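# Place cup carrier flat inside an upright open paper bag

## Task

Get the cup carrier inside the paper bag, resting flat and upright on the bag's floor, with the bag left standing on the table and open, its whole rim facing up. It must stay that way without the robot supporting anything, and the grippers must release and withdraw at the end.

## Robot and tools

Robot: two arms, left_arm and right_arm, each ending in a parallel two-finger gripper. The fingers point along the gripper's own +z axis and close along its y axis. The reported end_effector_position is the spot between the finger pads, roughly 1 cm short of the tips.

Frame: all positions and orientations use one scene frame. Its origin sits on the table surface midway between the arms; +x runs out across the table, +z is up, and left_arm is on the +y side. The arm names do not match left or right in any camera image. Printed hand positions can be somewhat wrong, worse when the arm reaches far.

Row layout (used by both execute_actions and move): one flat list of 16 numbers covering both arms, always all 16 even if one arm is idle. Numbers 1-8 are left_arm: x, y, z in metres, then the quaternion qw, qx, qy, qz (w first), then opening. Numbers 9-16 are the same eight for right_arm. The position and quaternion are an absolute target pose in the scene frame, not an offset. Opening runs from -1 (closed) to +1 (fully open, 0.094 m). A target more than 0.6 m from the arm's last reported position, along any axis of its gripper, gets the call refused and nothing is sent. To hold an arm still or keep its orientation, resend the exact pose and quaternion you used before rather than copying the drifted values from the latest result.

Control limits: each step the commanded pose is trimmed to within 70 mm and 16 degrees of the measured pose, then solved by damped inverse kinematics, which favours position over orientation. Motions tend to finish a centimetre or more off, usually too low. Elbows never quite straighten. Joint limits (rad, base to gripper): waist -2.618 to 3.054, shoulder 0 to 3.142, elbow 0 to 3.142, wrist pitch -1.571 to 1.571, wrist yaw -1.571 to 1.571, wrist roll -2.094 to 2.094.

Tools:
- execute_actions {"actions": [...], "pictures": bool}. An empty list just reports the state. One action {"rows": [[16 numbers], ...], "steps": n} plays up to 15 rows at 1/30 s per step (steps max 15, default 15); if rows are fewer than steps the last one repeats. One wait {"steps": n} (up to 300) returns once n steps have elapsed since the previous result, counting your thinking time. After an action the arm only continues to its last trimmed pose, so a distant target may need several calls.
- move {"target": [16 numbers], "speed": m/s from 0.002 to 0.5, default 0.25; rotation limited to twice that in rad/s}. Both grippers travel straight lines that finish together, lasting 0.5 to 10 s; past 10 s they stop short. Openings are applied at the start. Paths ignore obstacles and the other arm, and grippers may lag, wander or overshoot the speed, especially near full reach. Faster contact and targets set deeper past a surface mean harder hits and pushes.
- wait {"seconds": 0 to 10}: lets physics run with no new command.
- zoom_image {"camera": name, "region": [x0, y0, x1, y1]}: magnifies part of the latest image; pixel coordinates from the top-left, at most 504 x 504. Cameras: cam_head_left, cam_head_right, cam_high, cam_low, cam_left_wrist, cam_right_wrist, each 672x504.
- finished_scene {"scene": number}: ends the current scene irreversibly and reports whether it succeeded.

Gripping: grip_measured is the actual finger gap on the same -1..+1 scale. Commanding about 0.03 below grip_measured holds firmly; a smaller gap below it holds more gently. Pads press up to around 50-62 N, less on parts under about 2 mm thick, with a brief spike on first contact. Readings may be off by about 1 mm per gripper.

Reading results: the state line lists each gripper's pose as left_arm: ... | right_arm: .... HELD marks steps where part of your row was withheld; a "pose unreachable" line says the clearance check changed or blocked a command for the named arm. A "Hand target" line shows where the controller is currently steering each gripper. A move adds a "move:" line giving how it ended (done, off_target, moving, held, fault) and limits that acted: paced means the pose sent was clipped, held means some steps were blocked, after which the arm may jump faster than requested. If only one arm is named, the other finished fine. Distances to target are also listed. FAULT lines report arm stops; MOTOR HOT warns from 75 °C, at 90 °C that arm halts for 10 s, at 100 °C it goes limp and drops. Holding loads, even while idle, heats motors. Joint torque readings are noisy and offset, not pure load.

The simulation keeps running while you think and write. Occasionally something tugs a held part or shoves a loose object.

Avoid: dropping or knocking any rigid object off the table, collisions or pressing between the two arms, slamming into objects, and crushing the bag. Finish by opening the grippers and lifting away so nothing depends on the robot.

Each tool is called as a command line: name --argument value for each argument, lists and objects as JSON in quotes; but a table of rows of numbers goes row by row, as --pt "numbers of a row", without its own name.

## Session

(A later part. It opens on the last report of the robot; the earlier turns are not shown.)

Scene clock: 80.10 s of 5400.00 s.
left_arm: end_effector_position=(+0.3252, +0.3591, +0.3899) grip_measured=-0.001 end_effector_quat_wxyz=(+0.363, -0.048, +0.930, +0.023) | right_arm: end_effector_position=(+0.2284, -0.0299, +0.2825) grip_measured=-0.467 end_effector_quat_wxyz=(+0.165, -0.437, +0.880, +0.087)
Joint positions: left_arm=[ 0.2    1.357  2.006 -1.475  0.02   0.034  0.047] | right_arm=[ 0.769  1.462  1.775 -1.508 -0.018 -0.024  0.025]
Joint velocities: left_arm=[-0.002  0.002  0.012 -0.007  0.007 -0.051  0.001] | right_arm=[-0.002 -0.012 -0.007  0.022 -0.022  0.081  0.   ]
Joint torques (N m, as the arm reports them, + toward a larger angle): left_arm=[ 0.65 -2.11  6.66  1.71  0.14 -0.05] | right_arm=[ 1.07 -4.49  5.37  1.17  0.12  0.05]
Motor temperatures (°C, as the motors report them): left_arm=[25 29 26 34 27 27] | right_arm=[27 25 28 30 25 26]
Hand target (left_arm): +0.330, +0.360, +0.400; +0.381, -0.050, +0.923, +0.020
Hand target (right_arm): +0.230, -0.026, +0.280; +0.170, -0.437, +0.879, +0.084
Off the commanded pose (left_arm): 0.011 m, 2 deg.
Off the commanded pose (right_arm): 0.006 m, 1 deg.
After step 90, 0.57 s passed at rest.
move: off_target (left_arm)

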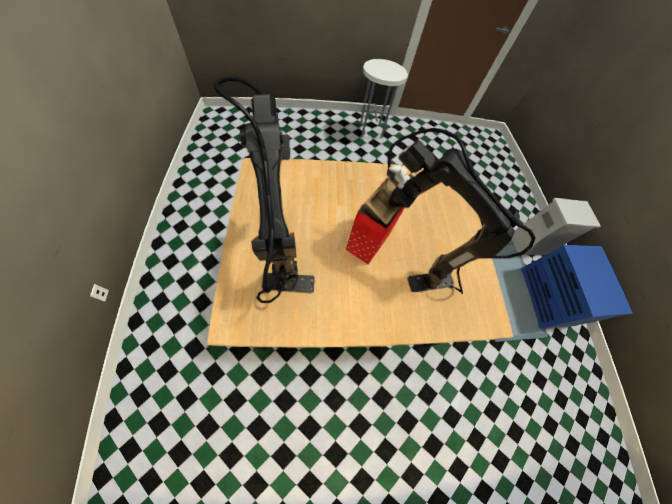

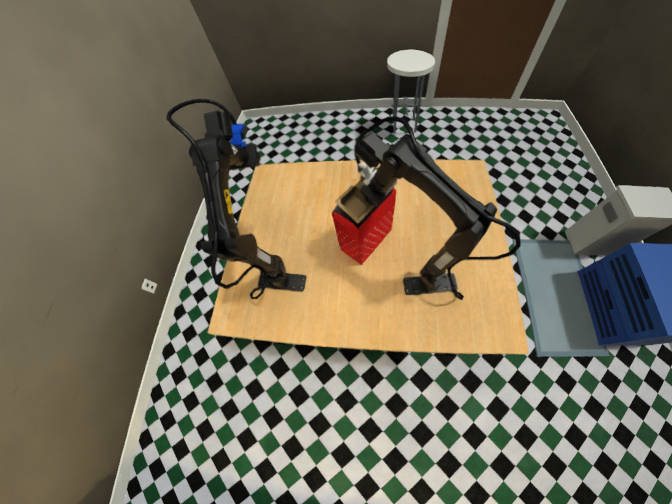

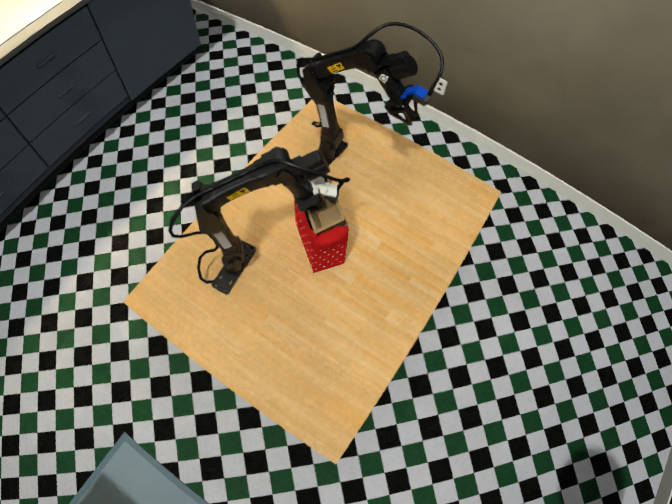

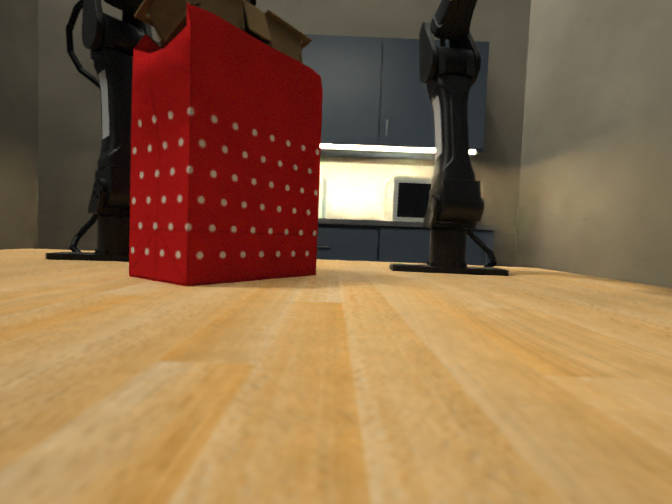

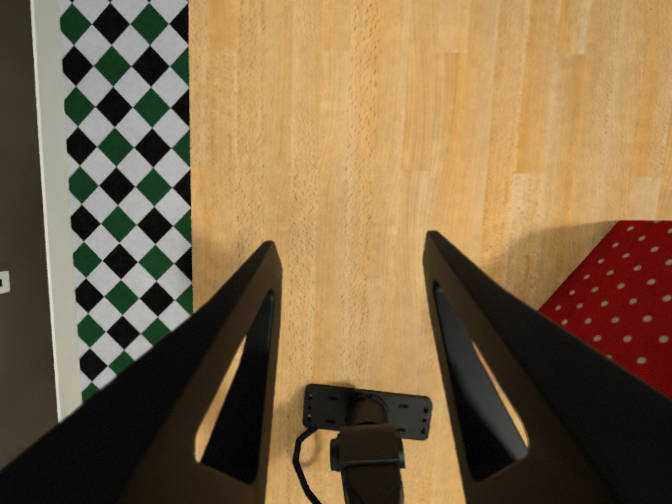

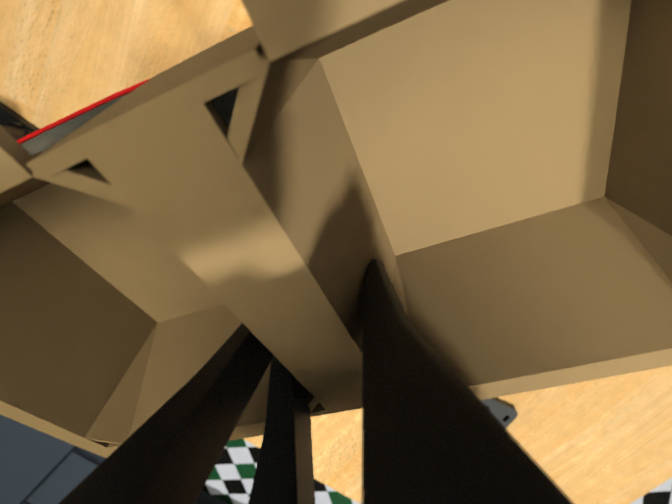

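The carrier caught the far rim. I'll lift, realign with slightly less yaw and lower again.

move --target '[0.33,0.36,0.4,0.38,-0.05,0.92,0.02,0,0.226,-0.018,0.335,0.235,-0.408,0.875,0.109,-0.51]' --speed 0.1

move --target '[0.33,0.36,0.4,0.38,-0.05,0.92,0.02,0,0.226,-0.018,0.285,0.173,-0.415,0.89,0.081,-0.51]' --speed 0.06

zoom_image --camera "cam_high" --region '[260,130,400,280]'

zoom_image --camera "cam_head_left" --region '[330,140,450,260]'

Scene clock: 84.83 s of 5400.00 s.
left_arm: end_effector_position=(+0.3252, +0.3591, +0.3899) grip_measured=-0.001 end_effector_quat_wxyz=(+0.363, -0.048, +0.930, +0.023) | right_arm: end_effector_position=(+0.2259, -0.0196, +0.3303) grip_measured=-0.467 end_effector_quat_wxyz=(+0.229, -0.410, +0.876, +0.111)
Joint positions: left_arm=[ 0.2    1.357  2.006 -1.475  0.02   0.034  0.047] | right_arm=[ 0.826  1.462  1.938 -1.533  0.031  0.069  0.025]
Joint velocities: left_arm=[-0.012 -0.017  0.012  0.022  0.051 -0.007 -0.001] | right_arm=[ 0.002  0.002  0.007 -0.051  0.007 -0.022 -0.001]
Joint torques (N m, as the arm reports them, + toward a larger angle): left_arm=[ 0.57 -2.08  6.76  1.71  0.16 -0.03] | right_arm=[ 1.12 -3.51  8.63  1.1   0.2   0.04]
Motor temperatures (°C, as the motors report them): left_arm=[25 29 26 34 27 27] | right_arm=[27 25 28 30 26 26]
Hand target (left_arm): +0.330, +0.360, +0.400; +0.381, -0.050, +0.923, +0.020
Hand target (right_arm): +0.226, -0.017, +0.335; +0.235, -0.409, +0.875, +0.109
Off the commanded pose (left_arm): 0.011 m, 2 deg.
Off the commanded pose (right_arm): 0.005 m, 1 deg.
After step 90, 0.60 s passed at rest.
move: off_target (left_arm)

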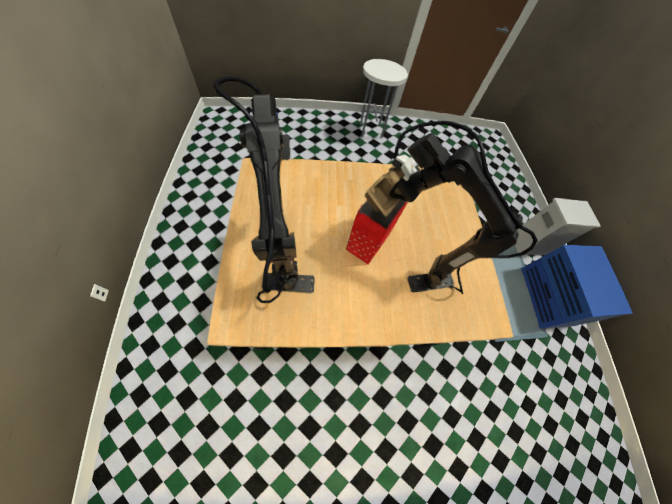

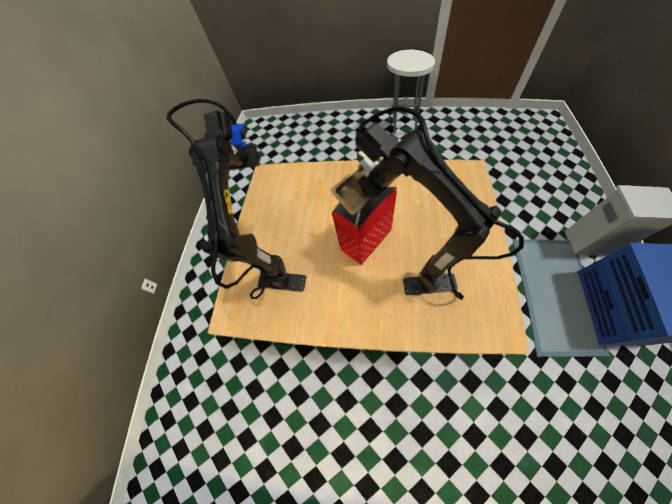

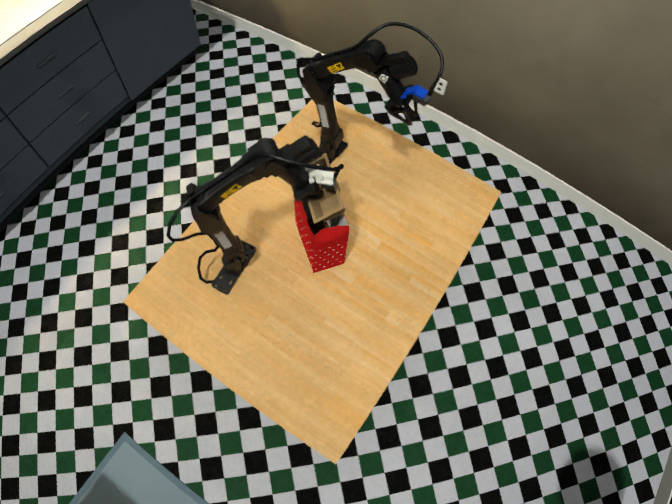

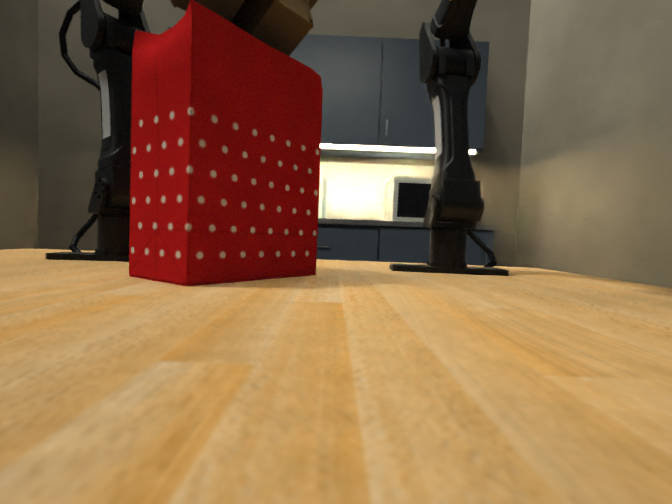

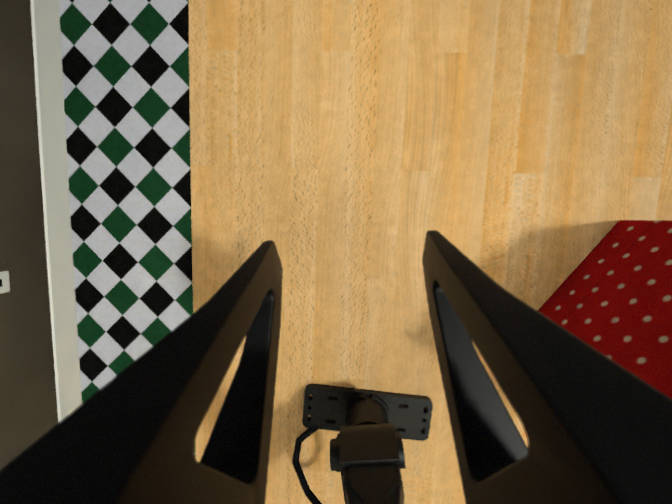

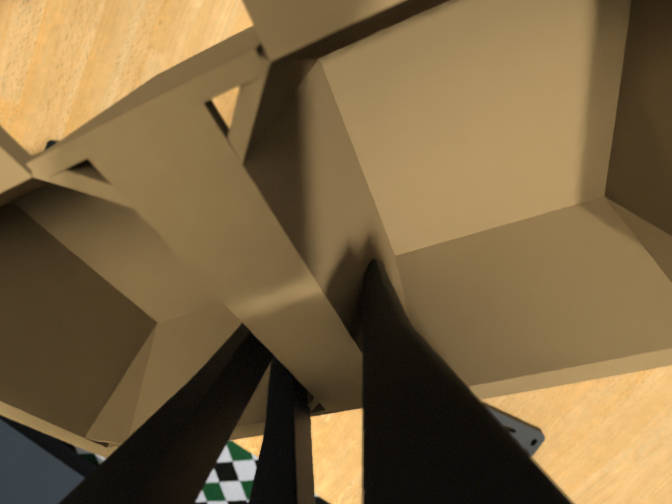

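Scene clock: 86.30 s of 5400.00 s.
left_arm: end_effector_position=(+0.3252, +0.3591, +0.3899) grip_measured=-0.001 end_effector_quat_wxyz=(+0.363, -0.048, +0.930, +0.023) | right_arm: end_effector_position=(+0.2227, -0.0242, +0.2883) grip_measured=-0.467 end_effector_quat_wxyz=(+0.171, -0.415, +0.890, +0.079)
Joint positions: left_arm=[ 0.2    1.357  2.006 -1.475  0.02   0.034  0.047] | right_arm=[ 0.826  1.476  1.813 -1.529  0.031  0.073  0.025]
Joint velocities: left_arm=[-0.012 -0.007 -0.002 -0.037 -0.007  0.007  0.001] | right_arm=[ 0.002 -0.012 -0.007 -0.066 -0.095  0.022 -0.   ]
Joint torques (N m, as the arm reports them, + toward a larger angle): left_arm=[ 0.6  -2.11  6.73  1.7   0.17 -0.01] | right_arm=[ 0.31 -4.14  5.37  1.18  0.03  0.05]
Motor temperatures (°C, as the motors report them): left_arm=[25 29 26 34 27 27] | right_arm=[27 25 28 30 26 26]
Hand target (left_arm): +0.330, +0.360, +0.400; +0.381, -0.050, +0.923, +0.020
Hand target (right_arm): +0.225, -0.019, +0.285; +0.173, -0.414, +0.890, +0.081
Off the commanded pose (left_arm): 0.011 m, 2 deg.
Off the commanded pose (right_arm): 0.008 m, 0 deg.
move: off_target (left_arm)

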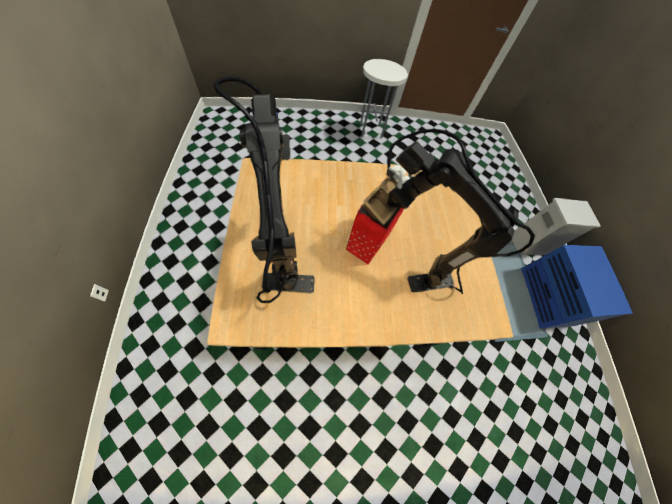

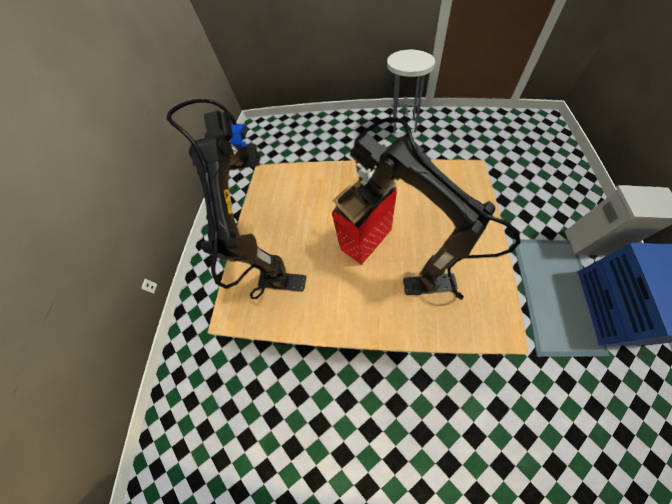

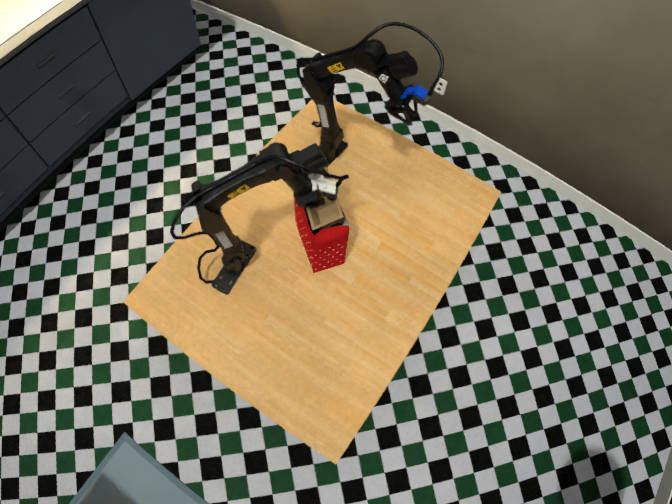

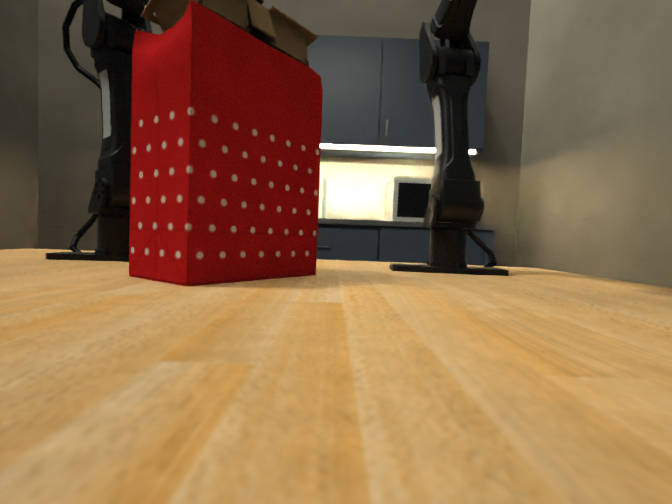

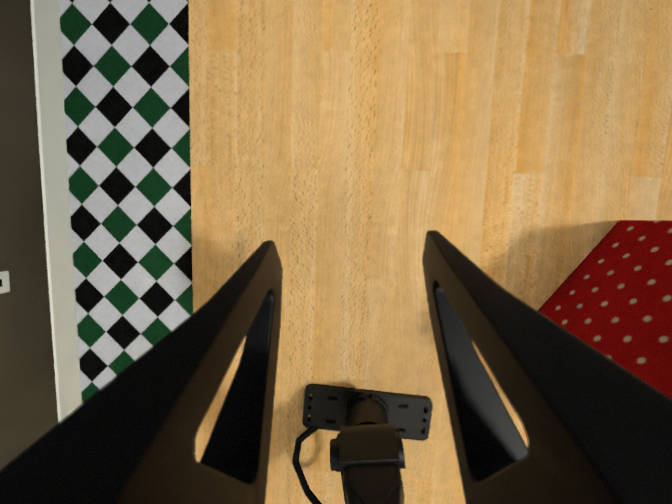

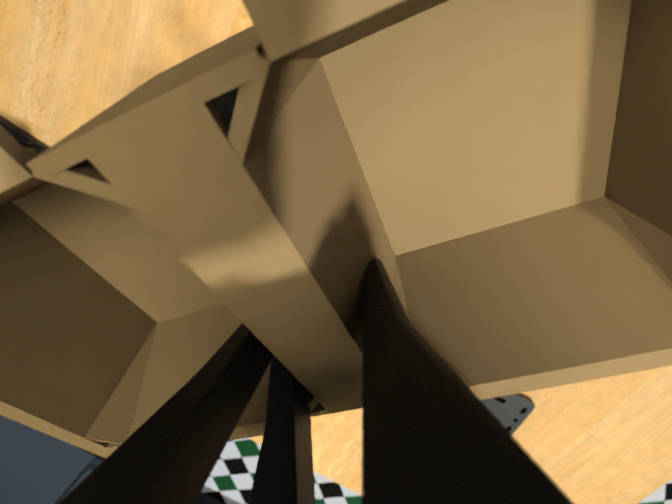

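Region (260, 130, 400, 280) of cam_high's 672x504 image, scaled by 3.360, with more detail than that image has; it fills the left 470 columns of this view, and the rest is white.

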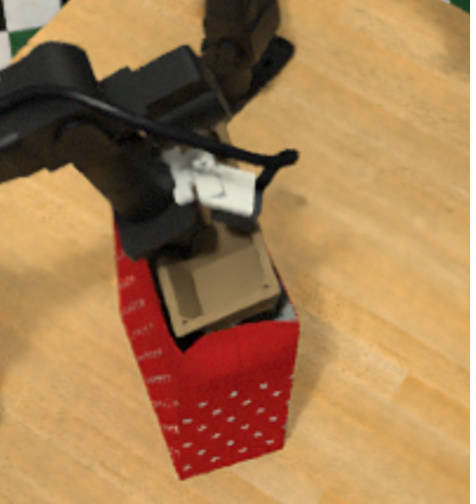

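Region (330, 140, 450, 260) of cam_head_left's 672x504 image, scaled by 4.200, with more detail than that image has.

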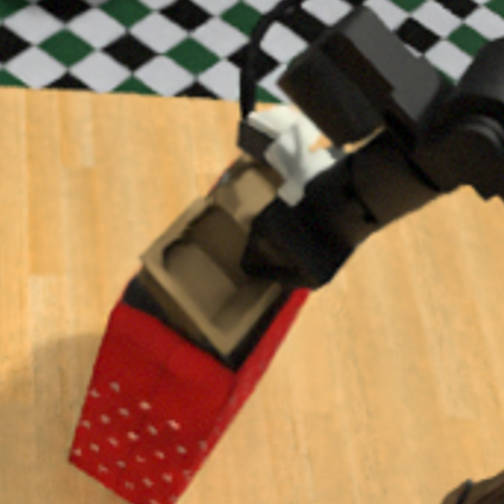

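The far rim stays bent inward, so I'll roll the carrier to slip its far end in first.

move --target '[0.33,0.36,0.4,0.38,-0.05,0.92,0.02,0,0.203,0.003,0.335,0.235,-0.408,0.875,0.109,-0.51]' --speed 0.1

move --target '[0.33,0.36,0.4,0.38,-0.05,0.92,0.02,0,0.203,0.003,0.30,0.09,-0.377,0.878,0.28,-0.51]' --speed 0.1

zoom_image --camera "cam_high" --region '[260,130,400,280]'

zoom_image --camera "cam_head_left" --region '[330,140,450,260]'

Scene clock: 97.57 s of 5400.00 s.
left_arm: end_effector_position=(+0.3252, +0.3591, +0.3899) grip_measured=-0.001 end_effector_quat_wxyz=(+0.363, -0.048, +0.930, +0.023) | right_arm: end_effector_position=(+0.2026, +0.0013, +0.3294) grip_measured=-0.467 end_effector_quat_wxyz=(+0.227, -0.410, +0.877, +0.109)
Joint positions: left_arm=[ 0.2    1.357  2.006 -1.475  0.02   0.034  0.047] | right_arm=[ 0.967  1.489  1.962 -1.544  0.101  0.192  0.025]
Joint velocities: left_arm=[-0.002 -0.007 -0.012 -0.066  0.022 -0.081  0.001] | right_arm=[-0.002 -0.002 -0.002 -0.037 -0.037  0.037  0.   ]
Joint torques (N m, as the arm reports them, + toward a larger angle): left_arm=[ 0.55 -2.02  6.67  1.71  0.17 -0.02] | right_arm=[ 1.02 -3.82  8.73  1.1   0.27  0.06]
Motor temperatures (°C, as the motors report them): left_arm=[25 29 26 35 27 27] | right_arm=[27 25 28 30 25 26]
Hand target (left_arm): +0.330, +0.360, +0.400; +0.381, -0.050, +0.923, +0.020
Hand target (right_arm): +0.203, +0.003, +0.335; +0.235, -0.410, +0.875, +0.108
Off the commanded pose (left_arm): 0.011 m, 2 deg.
Off the commanded pose (right_arm): 0.006 m, 1 deg.
After step 90, 6.93 s passed at rest.
move: off_target (left_arm)

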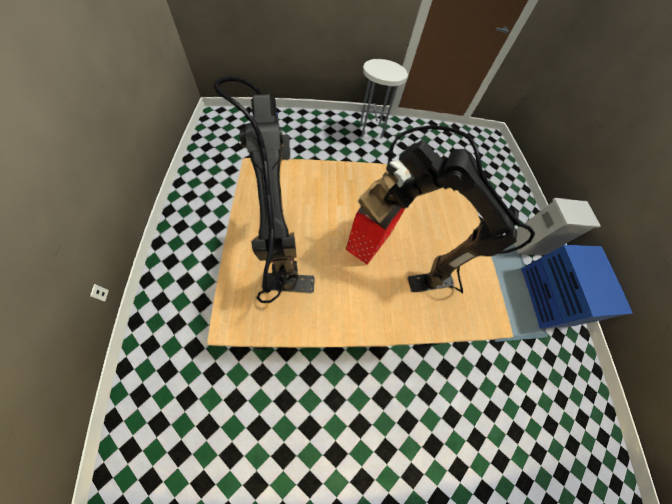

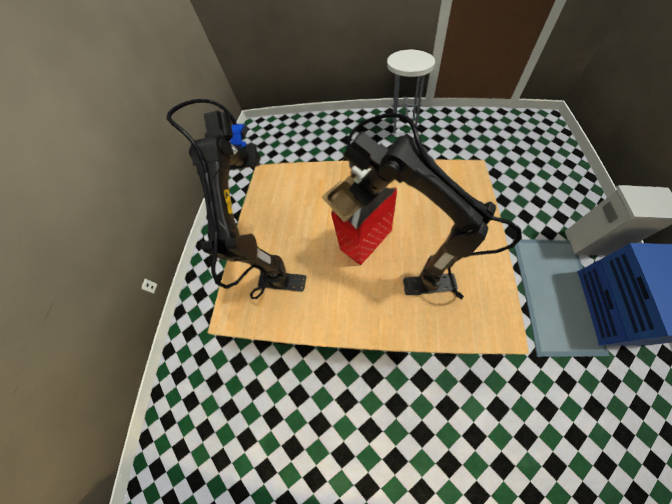

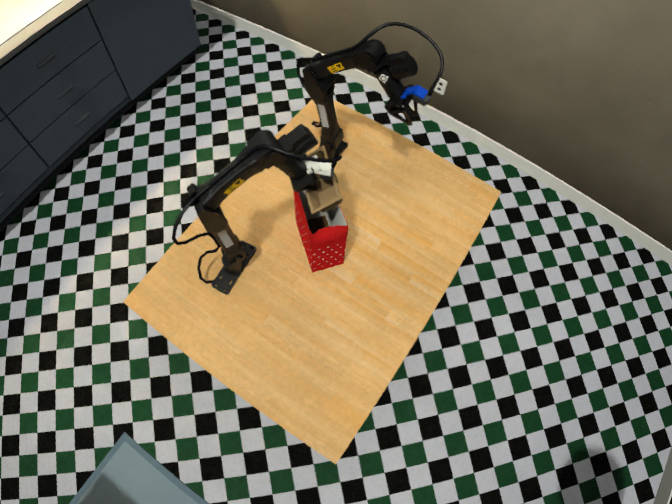

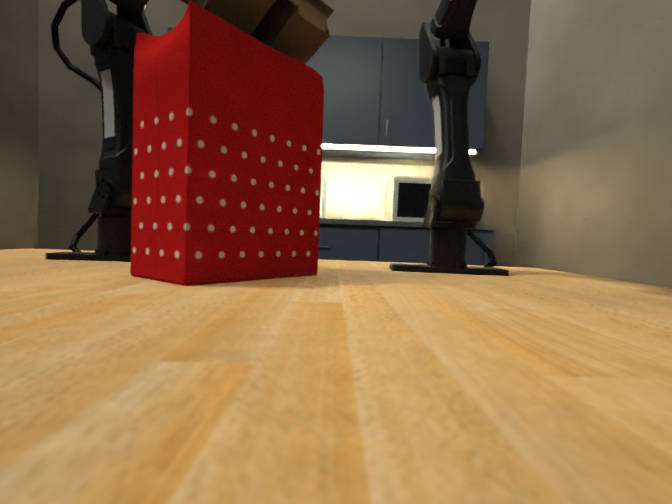

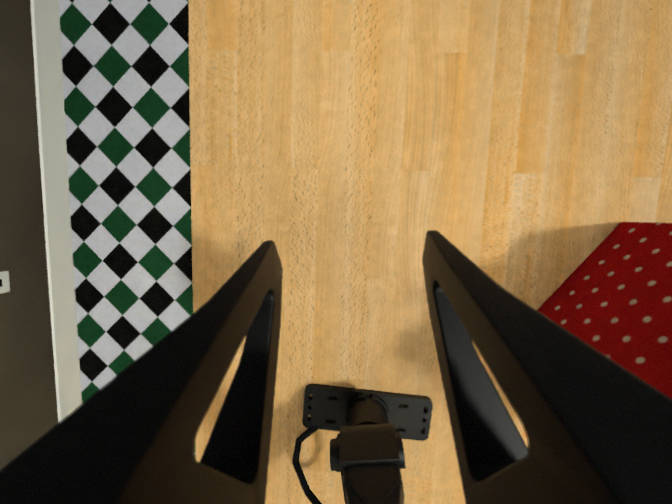

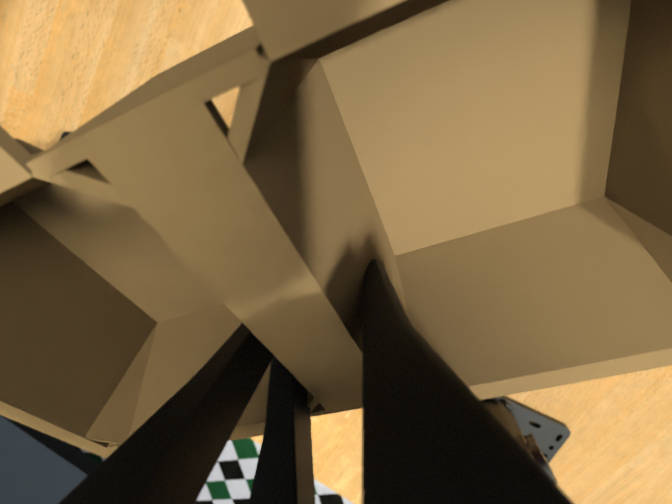

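Scene clock: 100.20 s of 5400.00 s.
left_arm: end_effector_position=(+0.3252, +0.3591, +0.3899) grip_measured=-0.001 end_effector_quat_wxyz=(+0.363, -0.048, +0.930, +0.023) | right_arm: end_effector_position=(+0.2023, +0.0021, +0.2957) grip_measured=-0.467 end_effector_quat_wxyz=(+0.076, -0.373, +0.885, +0.269)
Joint positions: left_arm=[ 0.2    1.357  2.006 -1.475  0.02   0.034  0.047] | right_arm=[ 0.665  1.489  1.789 -1.497 -0.436  0.076  0.025]
Joint velocities: left_arm=[ 0.002 -0.002  0.007 -0.037 -0.022 -0.007  0.001] | right_arm=[ 0.002  0.012 -0.007  0.007 -0.081 -0.022  0.   ]
Joint torques (N m, as the arm reports them, + toward a larger angle): left_arm=[ 0.66 -2.01  6.68  1.7   0.17 -0.02] | right_arm=[-1.04 -7.1   5.34  1.15 -0.41 -0.09]
Motor temperatures (°C, as the motors report them): left_arm=[25 29 26 35 27 27] | right_arm=[27 25 28 30 26 26]
Hand target (left_arm): +0.330, +0.360, +0.400; +0.381, -0.050, +0.923, +0.020
Hand target (right_arm): +0.203, +0.002, +0.302; +0.089, -0.376, +0.878, +0.282
Off the commanded pose (left_arm): 0.011 m, 2 deg.
Off the commanded pose (right_arm): 0.004 m, 2 deg.
move: off_target (left_arm)

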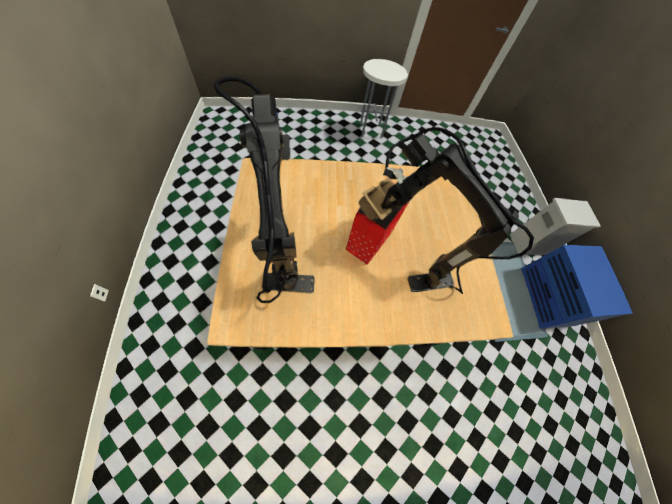

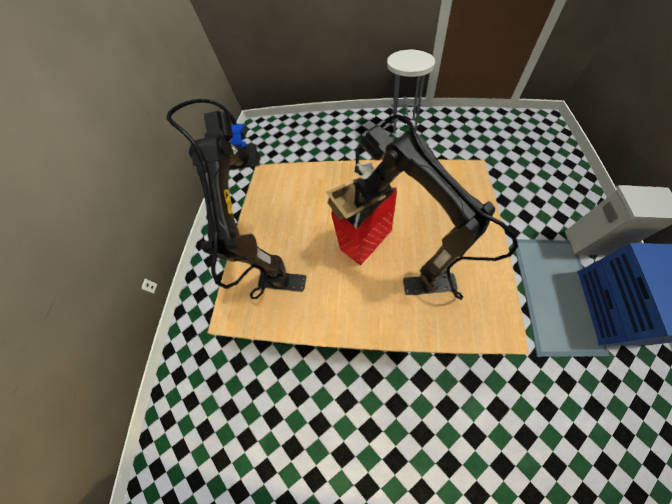

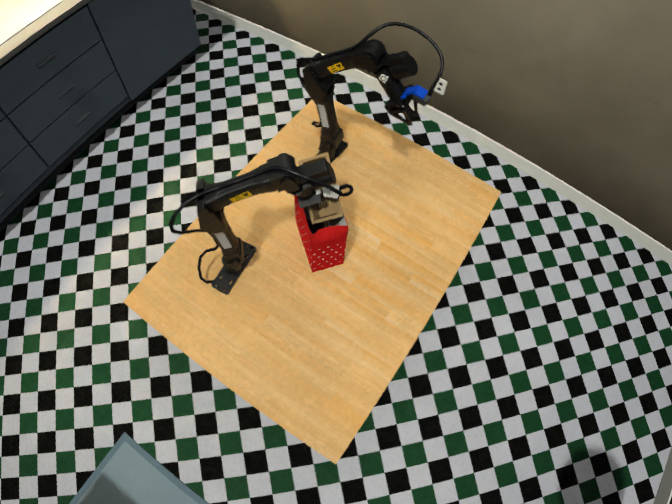

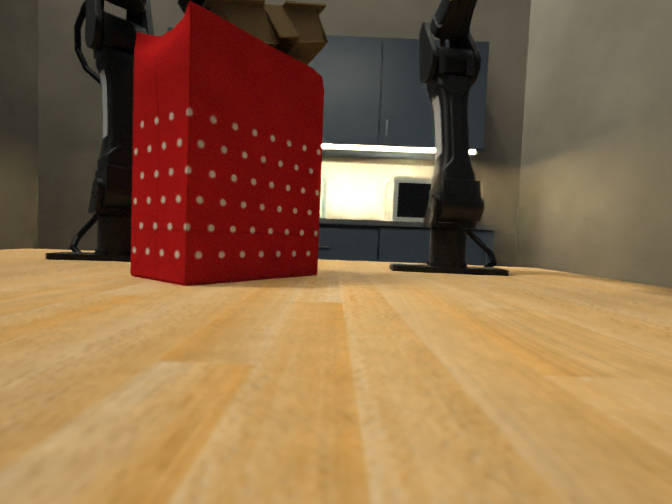

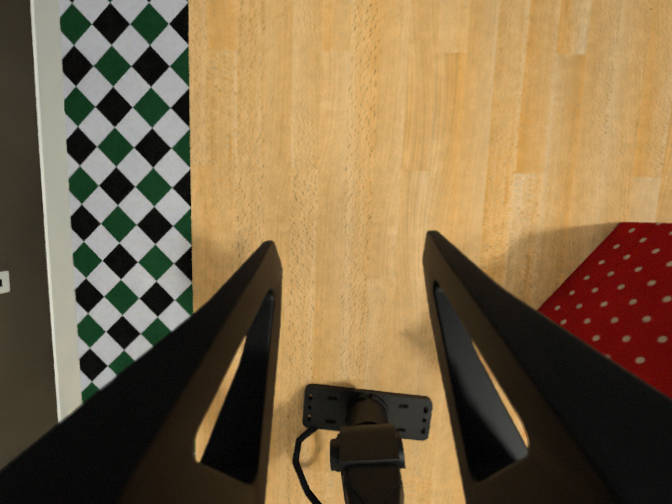

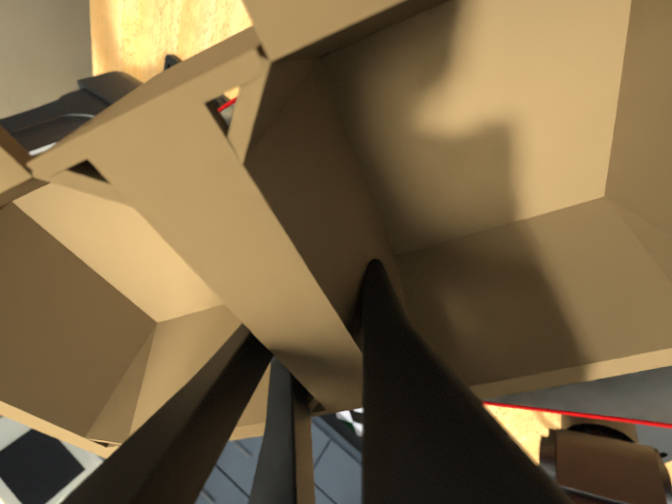

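Region (260, 130, 400, 280) of cam_high's 672x504 image, scaled by 3.360, with more detail than that image has; it fills the left 470 columns of this view, and the rest is white.

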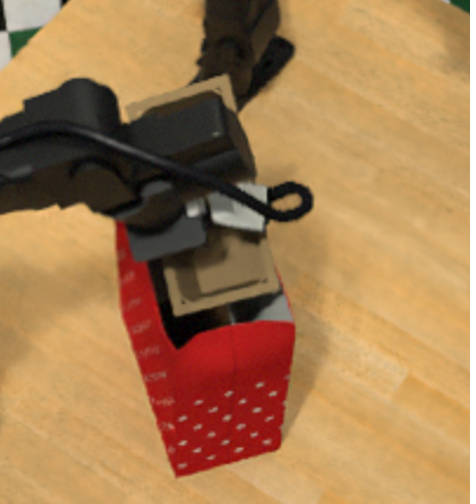

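Region (330, 140, 450, 260) of cam_head_left's 672x504 image, scaled by 4.200, with more detail than that image has.

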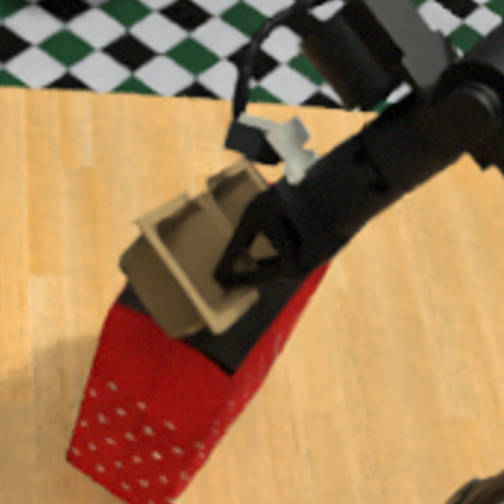

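move --target '[0.33,0.36,0.4,0.38,-0.05,0.92,0.02,0,0.2,-0.006,0.283,0.085,-0.356,0.89,0.272,-0.51]' --speed 0.05

zoom_image --camera "cam_high" --region '[260,130,400,280]'

zoom_image --camera "cam_head_left" --region '[330,140,450,260]'

Scene clock: 105.60 s of 5400.00 s.
left_arm: end_effector_position=(+0.3252, +0.3591, +0.3899) grip_measured=-0.001 end_effector_quat_wxyz=(+0.363, -0.048, +0.930, +0.023) | right_arm: end_effector_position=(+0.1965, -0.0041, +0.2770) grip_measured=-0.467 end_effector_quat_wxyz=(+0.065, -0.360, +0.892, +0.266)
Joint positions: left_arm=[ 0.2    1.357  2.006 -1.475  0.02   0.034  0.047] | right_arm=[ 0.665  1.438  1.667 -1.443 -0.434  0.104  0.025]
Joint velocities: left_arm=[-0.002 -0.007 -0.017 -0.022 -0.022 -0.037  0.   ] | right_arm=[-0.002  0.002 -0.012 -0.007 -0.125  0.022  0.   ]
Joint torques (N m, as the arm reports them, + toward a larger angle): left_arm=[ 0.63 -2.02  6.75  1.69  0.17 -0.04] | right_arm=[-0.99 -7.33  5.58  1.14 -0.2   0.02]
Motor temperatures (°C, as the motors report them): left_arm=[25 29 26 35 27 27] | right_arm=[27 26 28 30 26 26]
Hand target (left_arm): +0.330, +0.360, +0.400; +0.381, -0.050, +0.923, +0.020
Hand target (right_arm): +0.200, -0.006, +0.283; +0.085, -0.356, +0.890, +0.272
Off the commanded pose (left_arm): 0.011 m, 2 deg.
Off the commanded pose (right_arm): 0.007 m, 2 deg.
After step 90, 1.53 s passed at rest.
move: off_target (left_arm)

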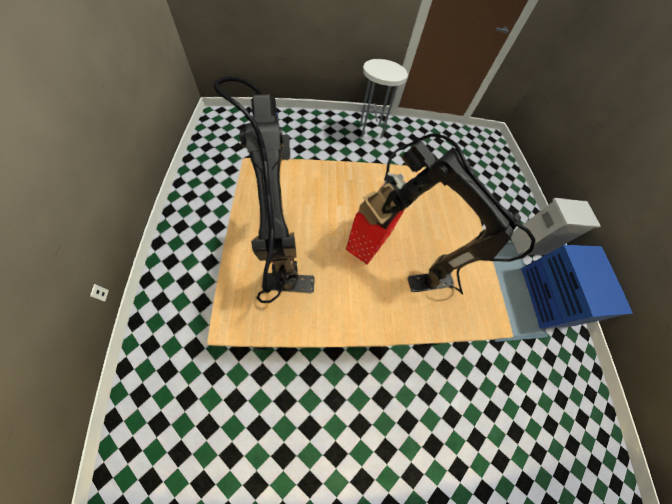

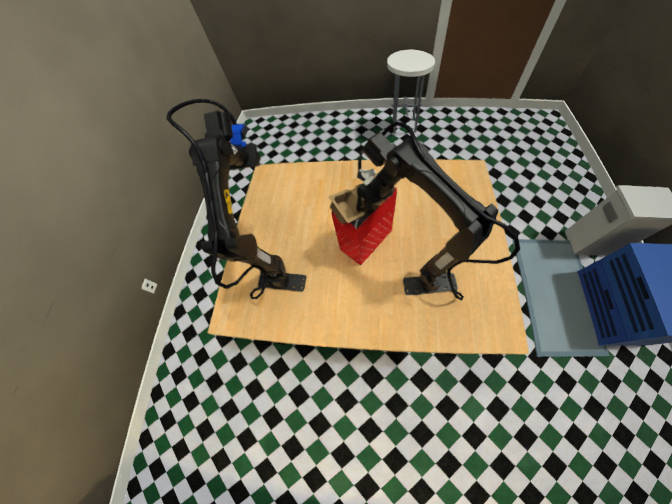

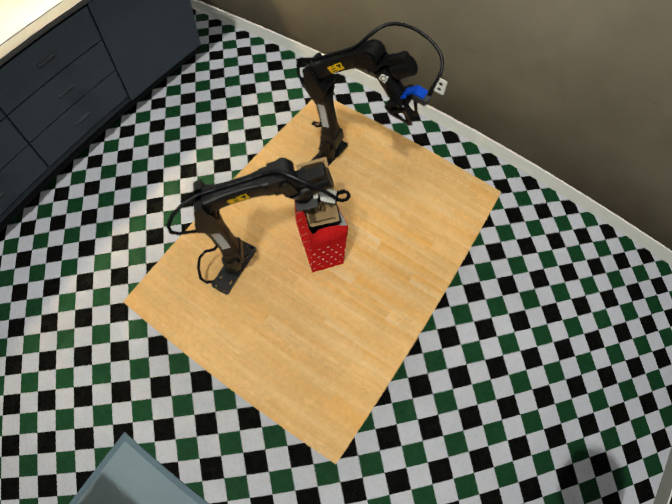

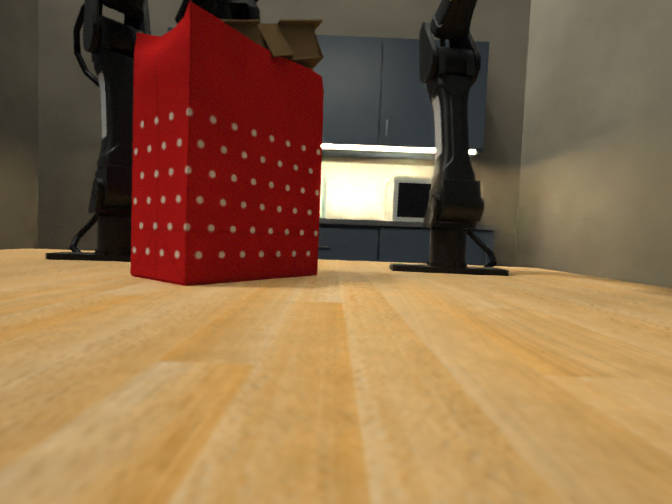

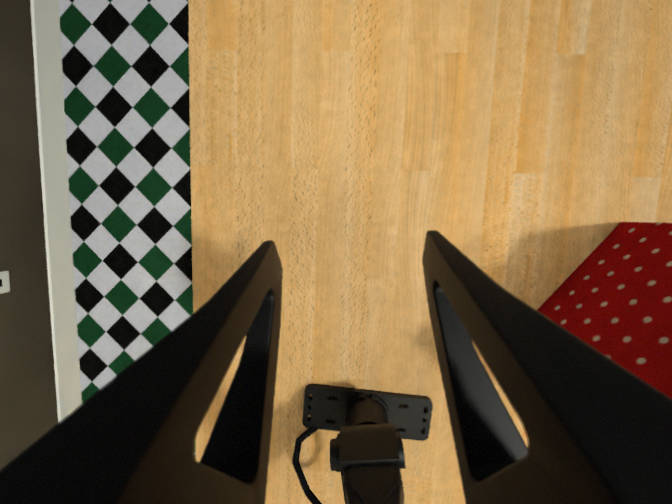

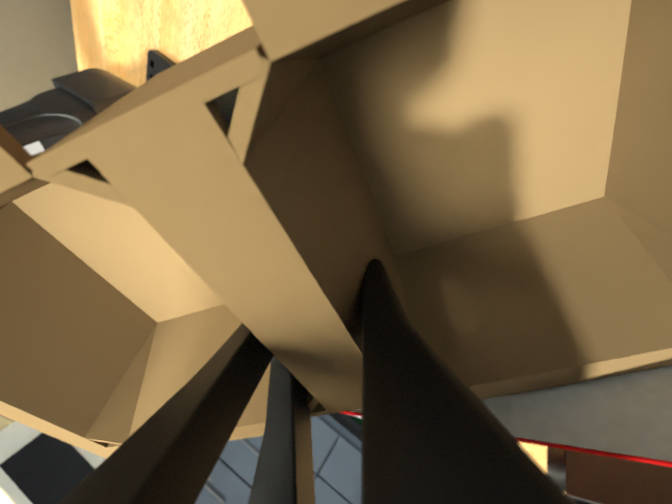

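Region (260, 130, 400, 280) of cam_high's 672x504 image, scaled by 3.360, with more detail than that image has; it fills the left 470 columns of this view, and the rest is white.

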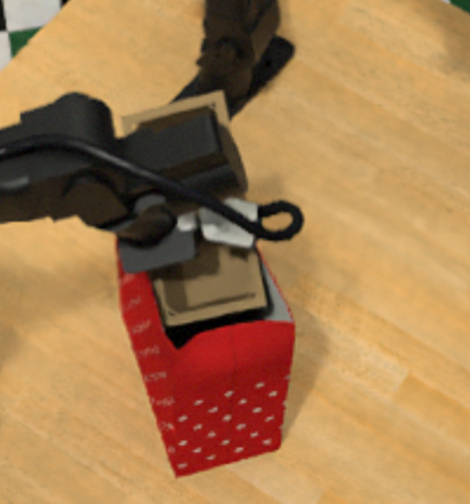

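Region (330, 140, 450, 260) of cam_head_left's 672x504 image, scaled by 4.200, with more detail than that image has.

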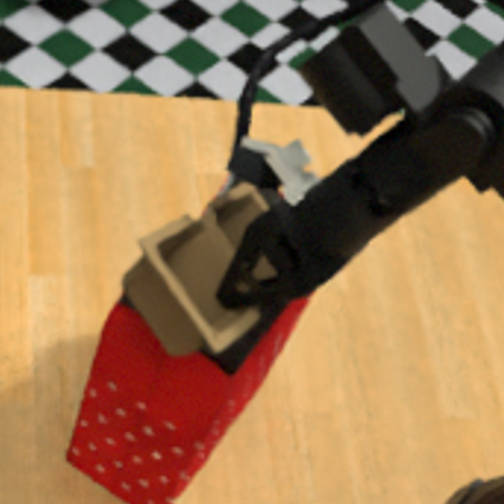

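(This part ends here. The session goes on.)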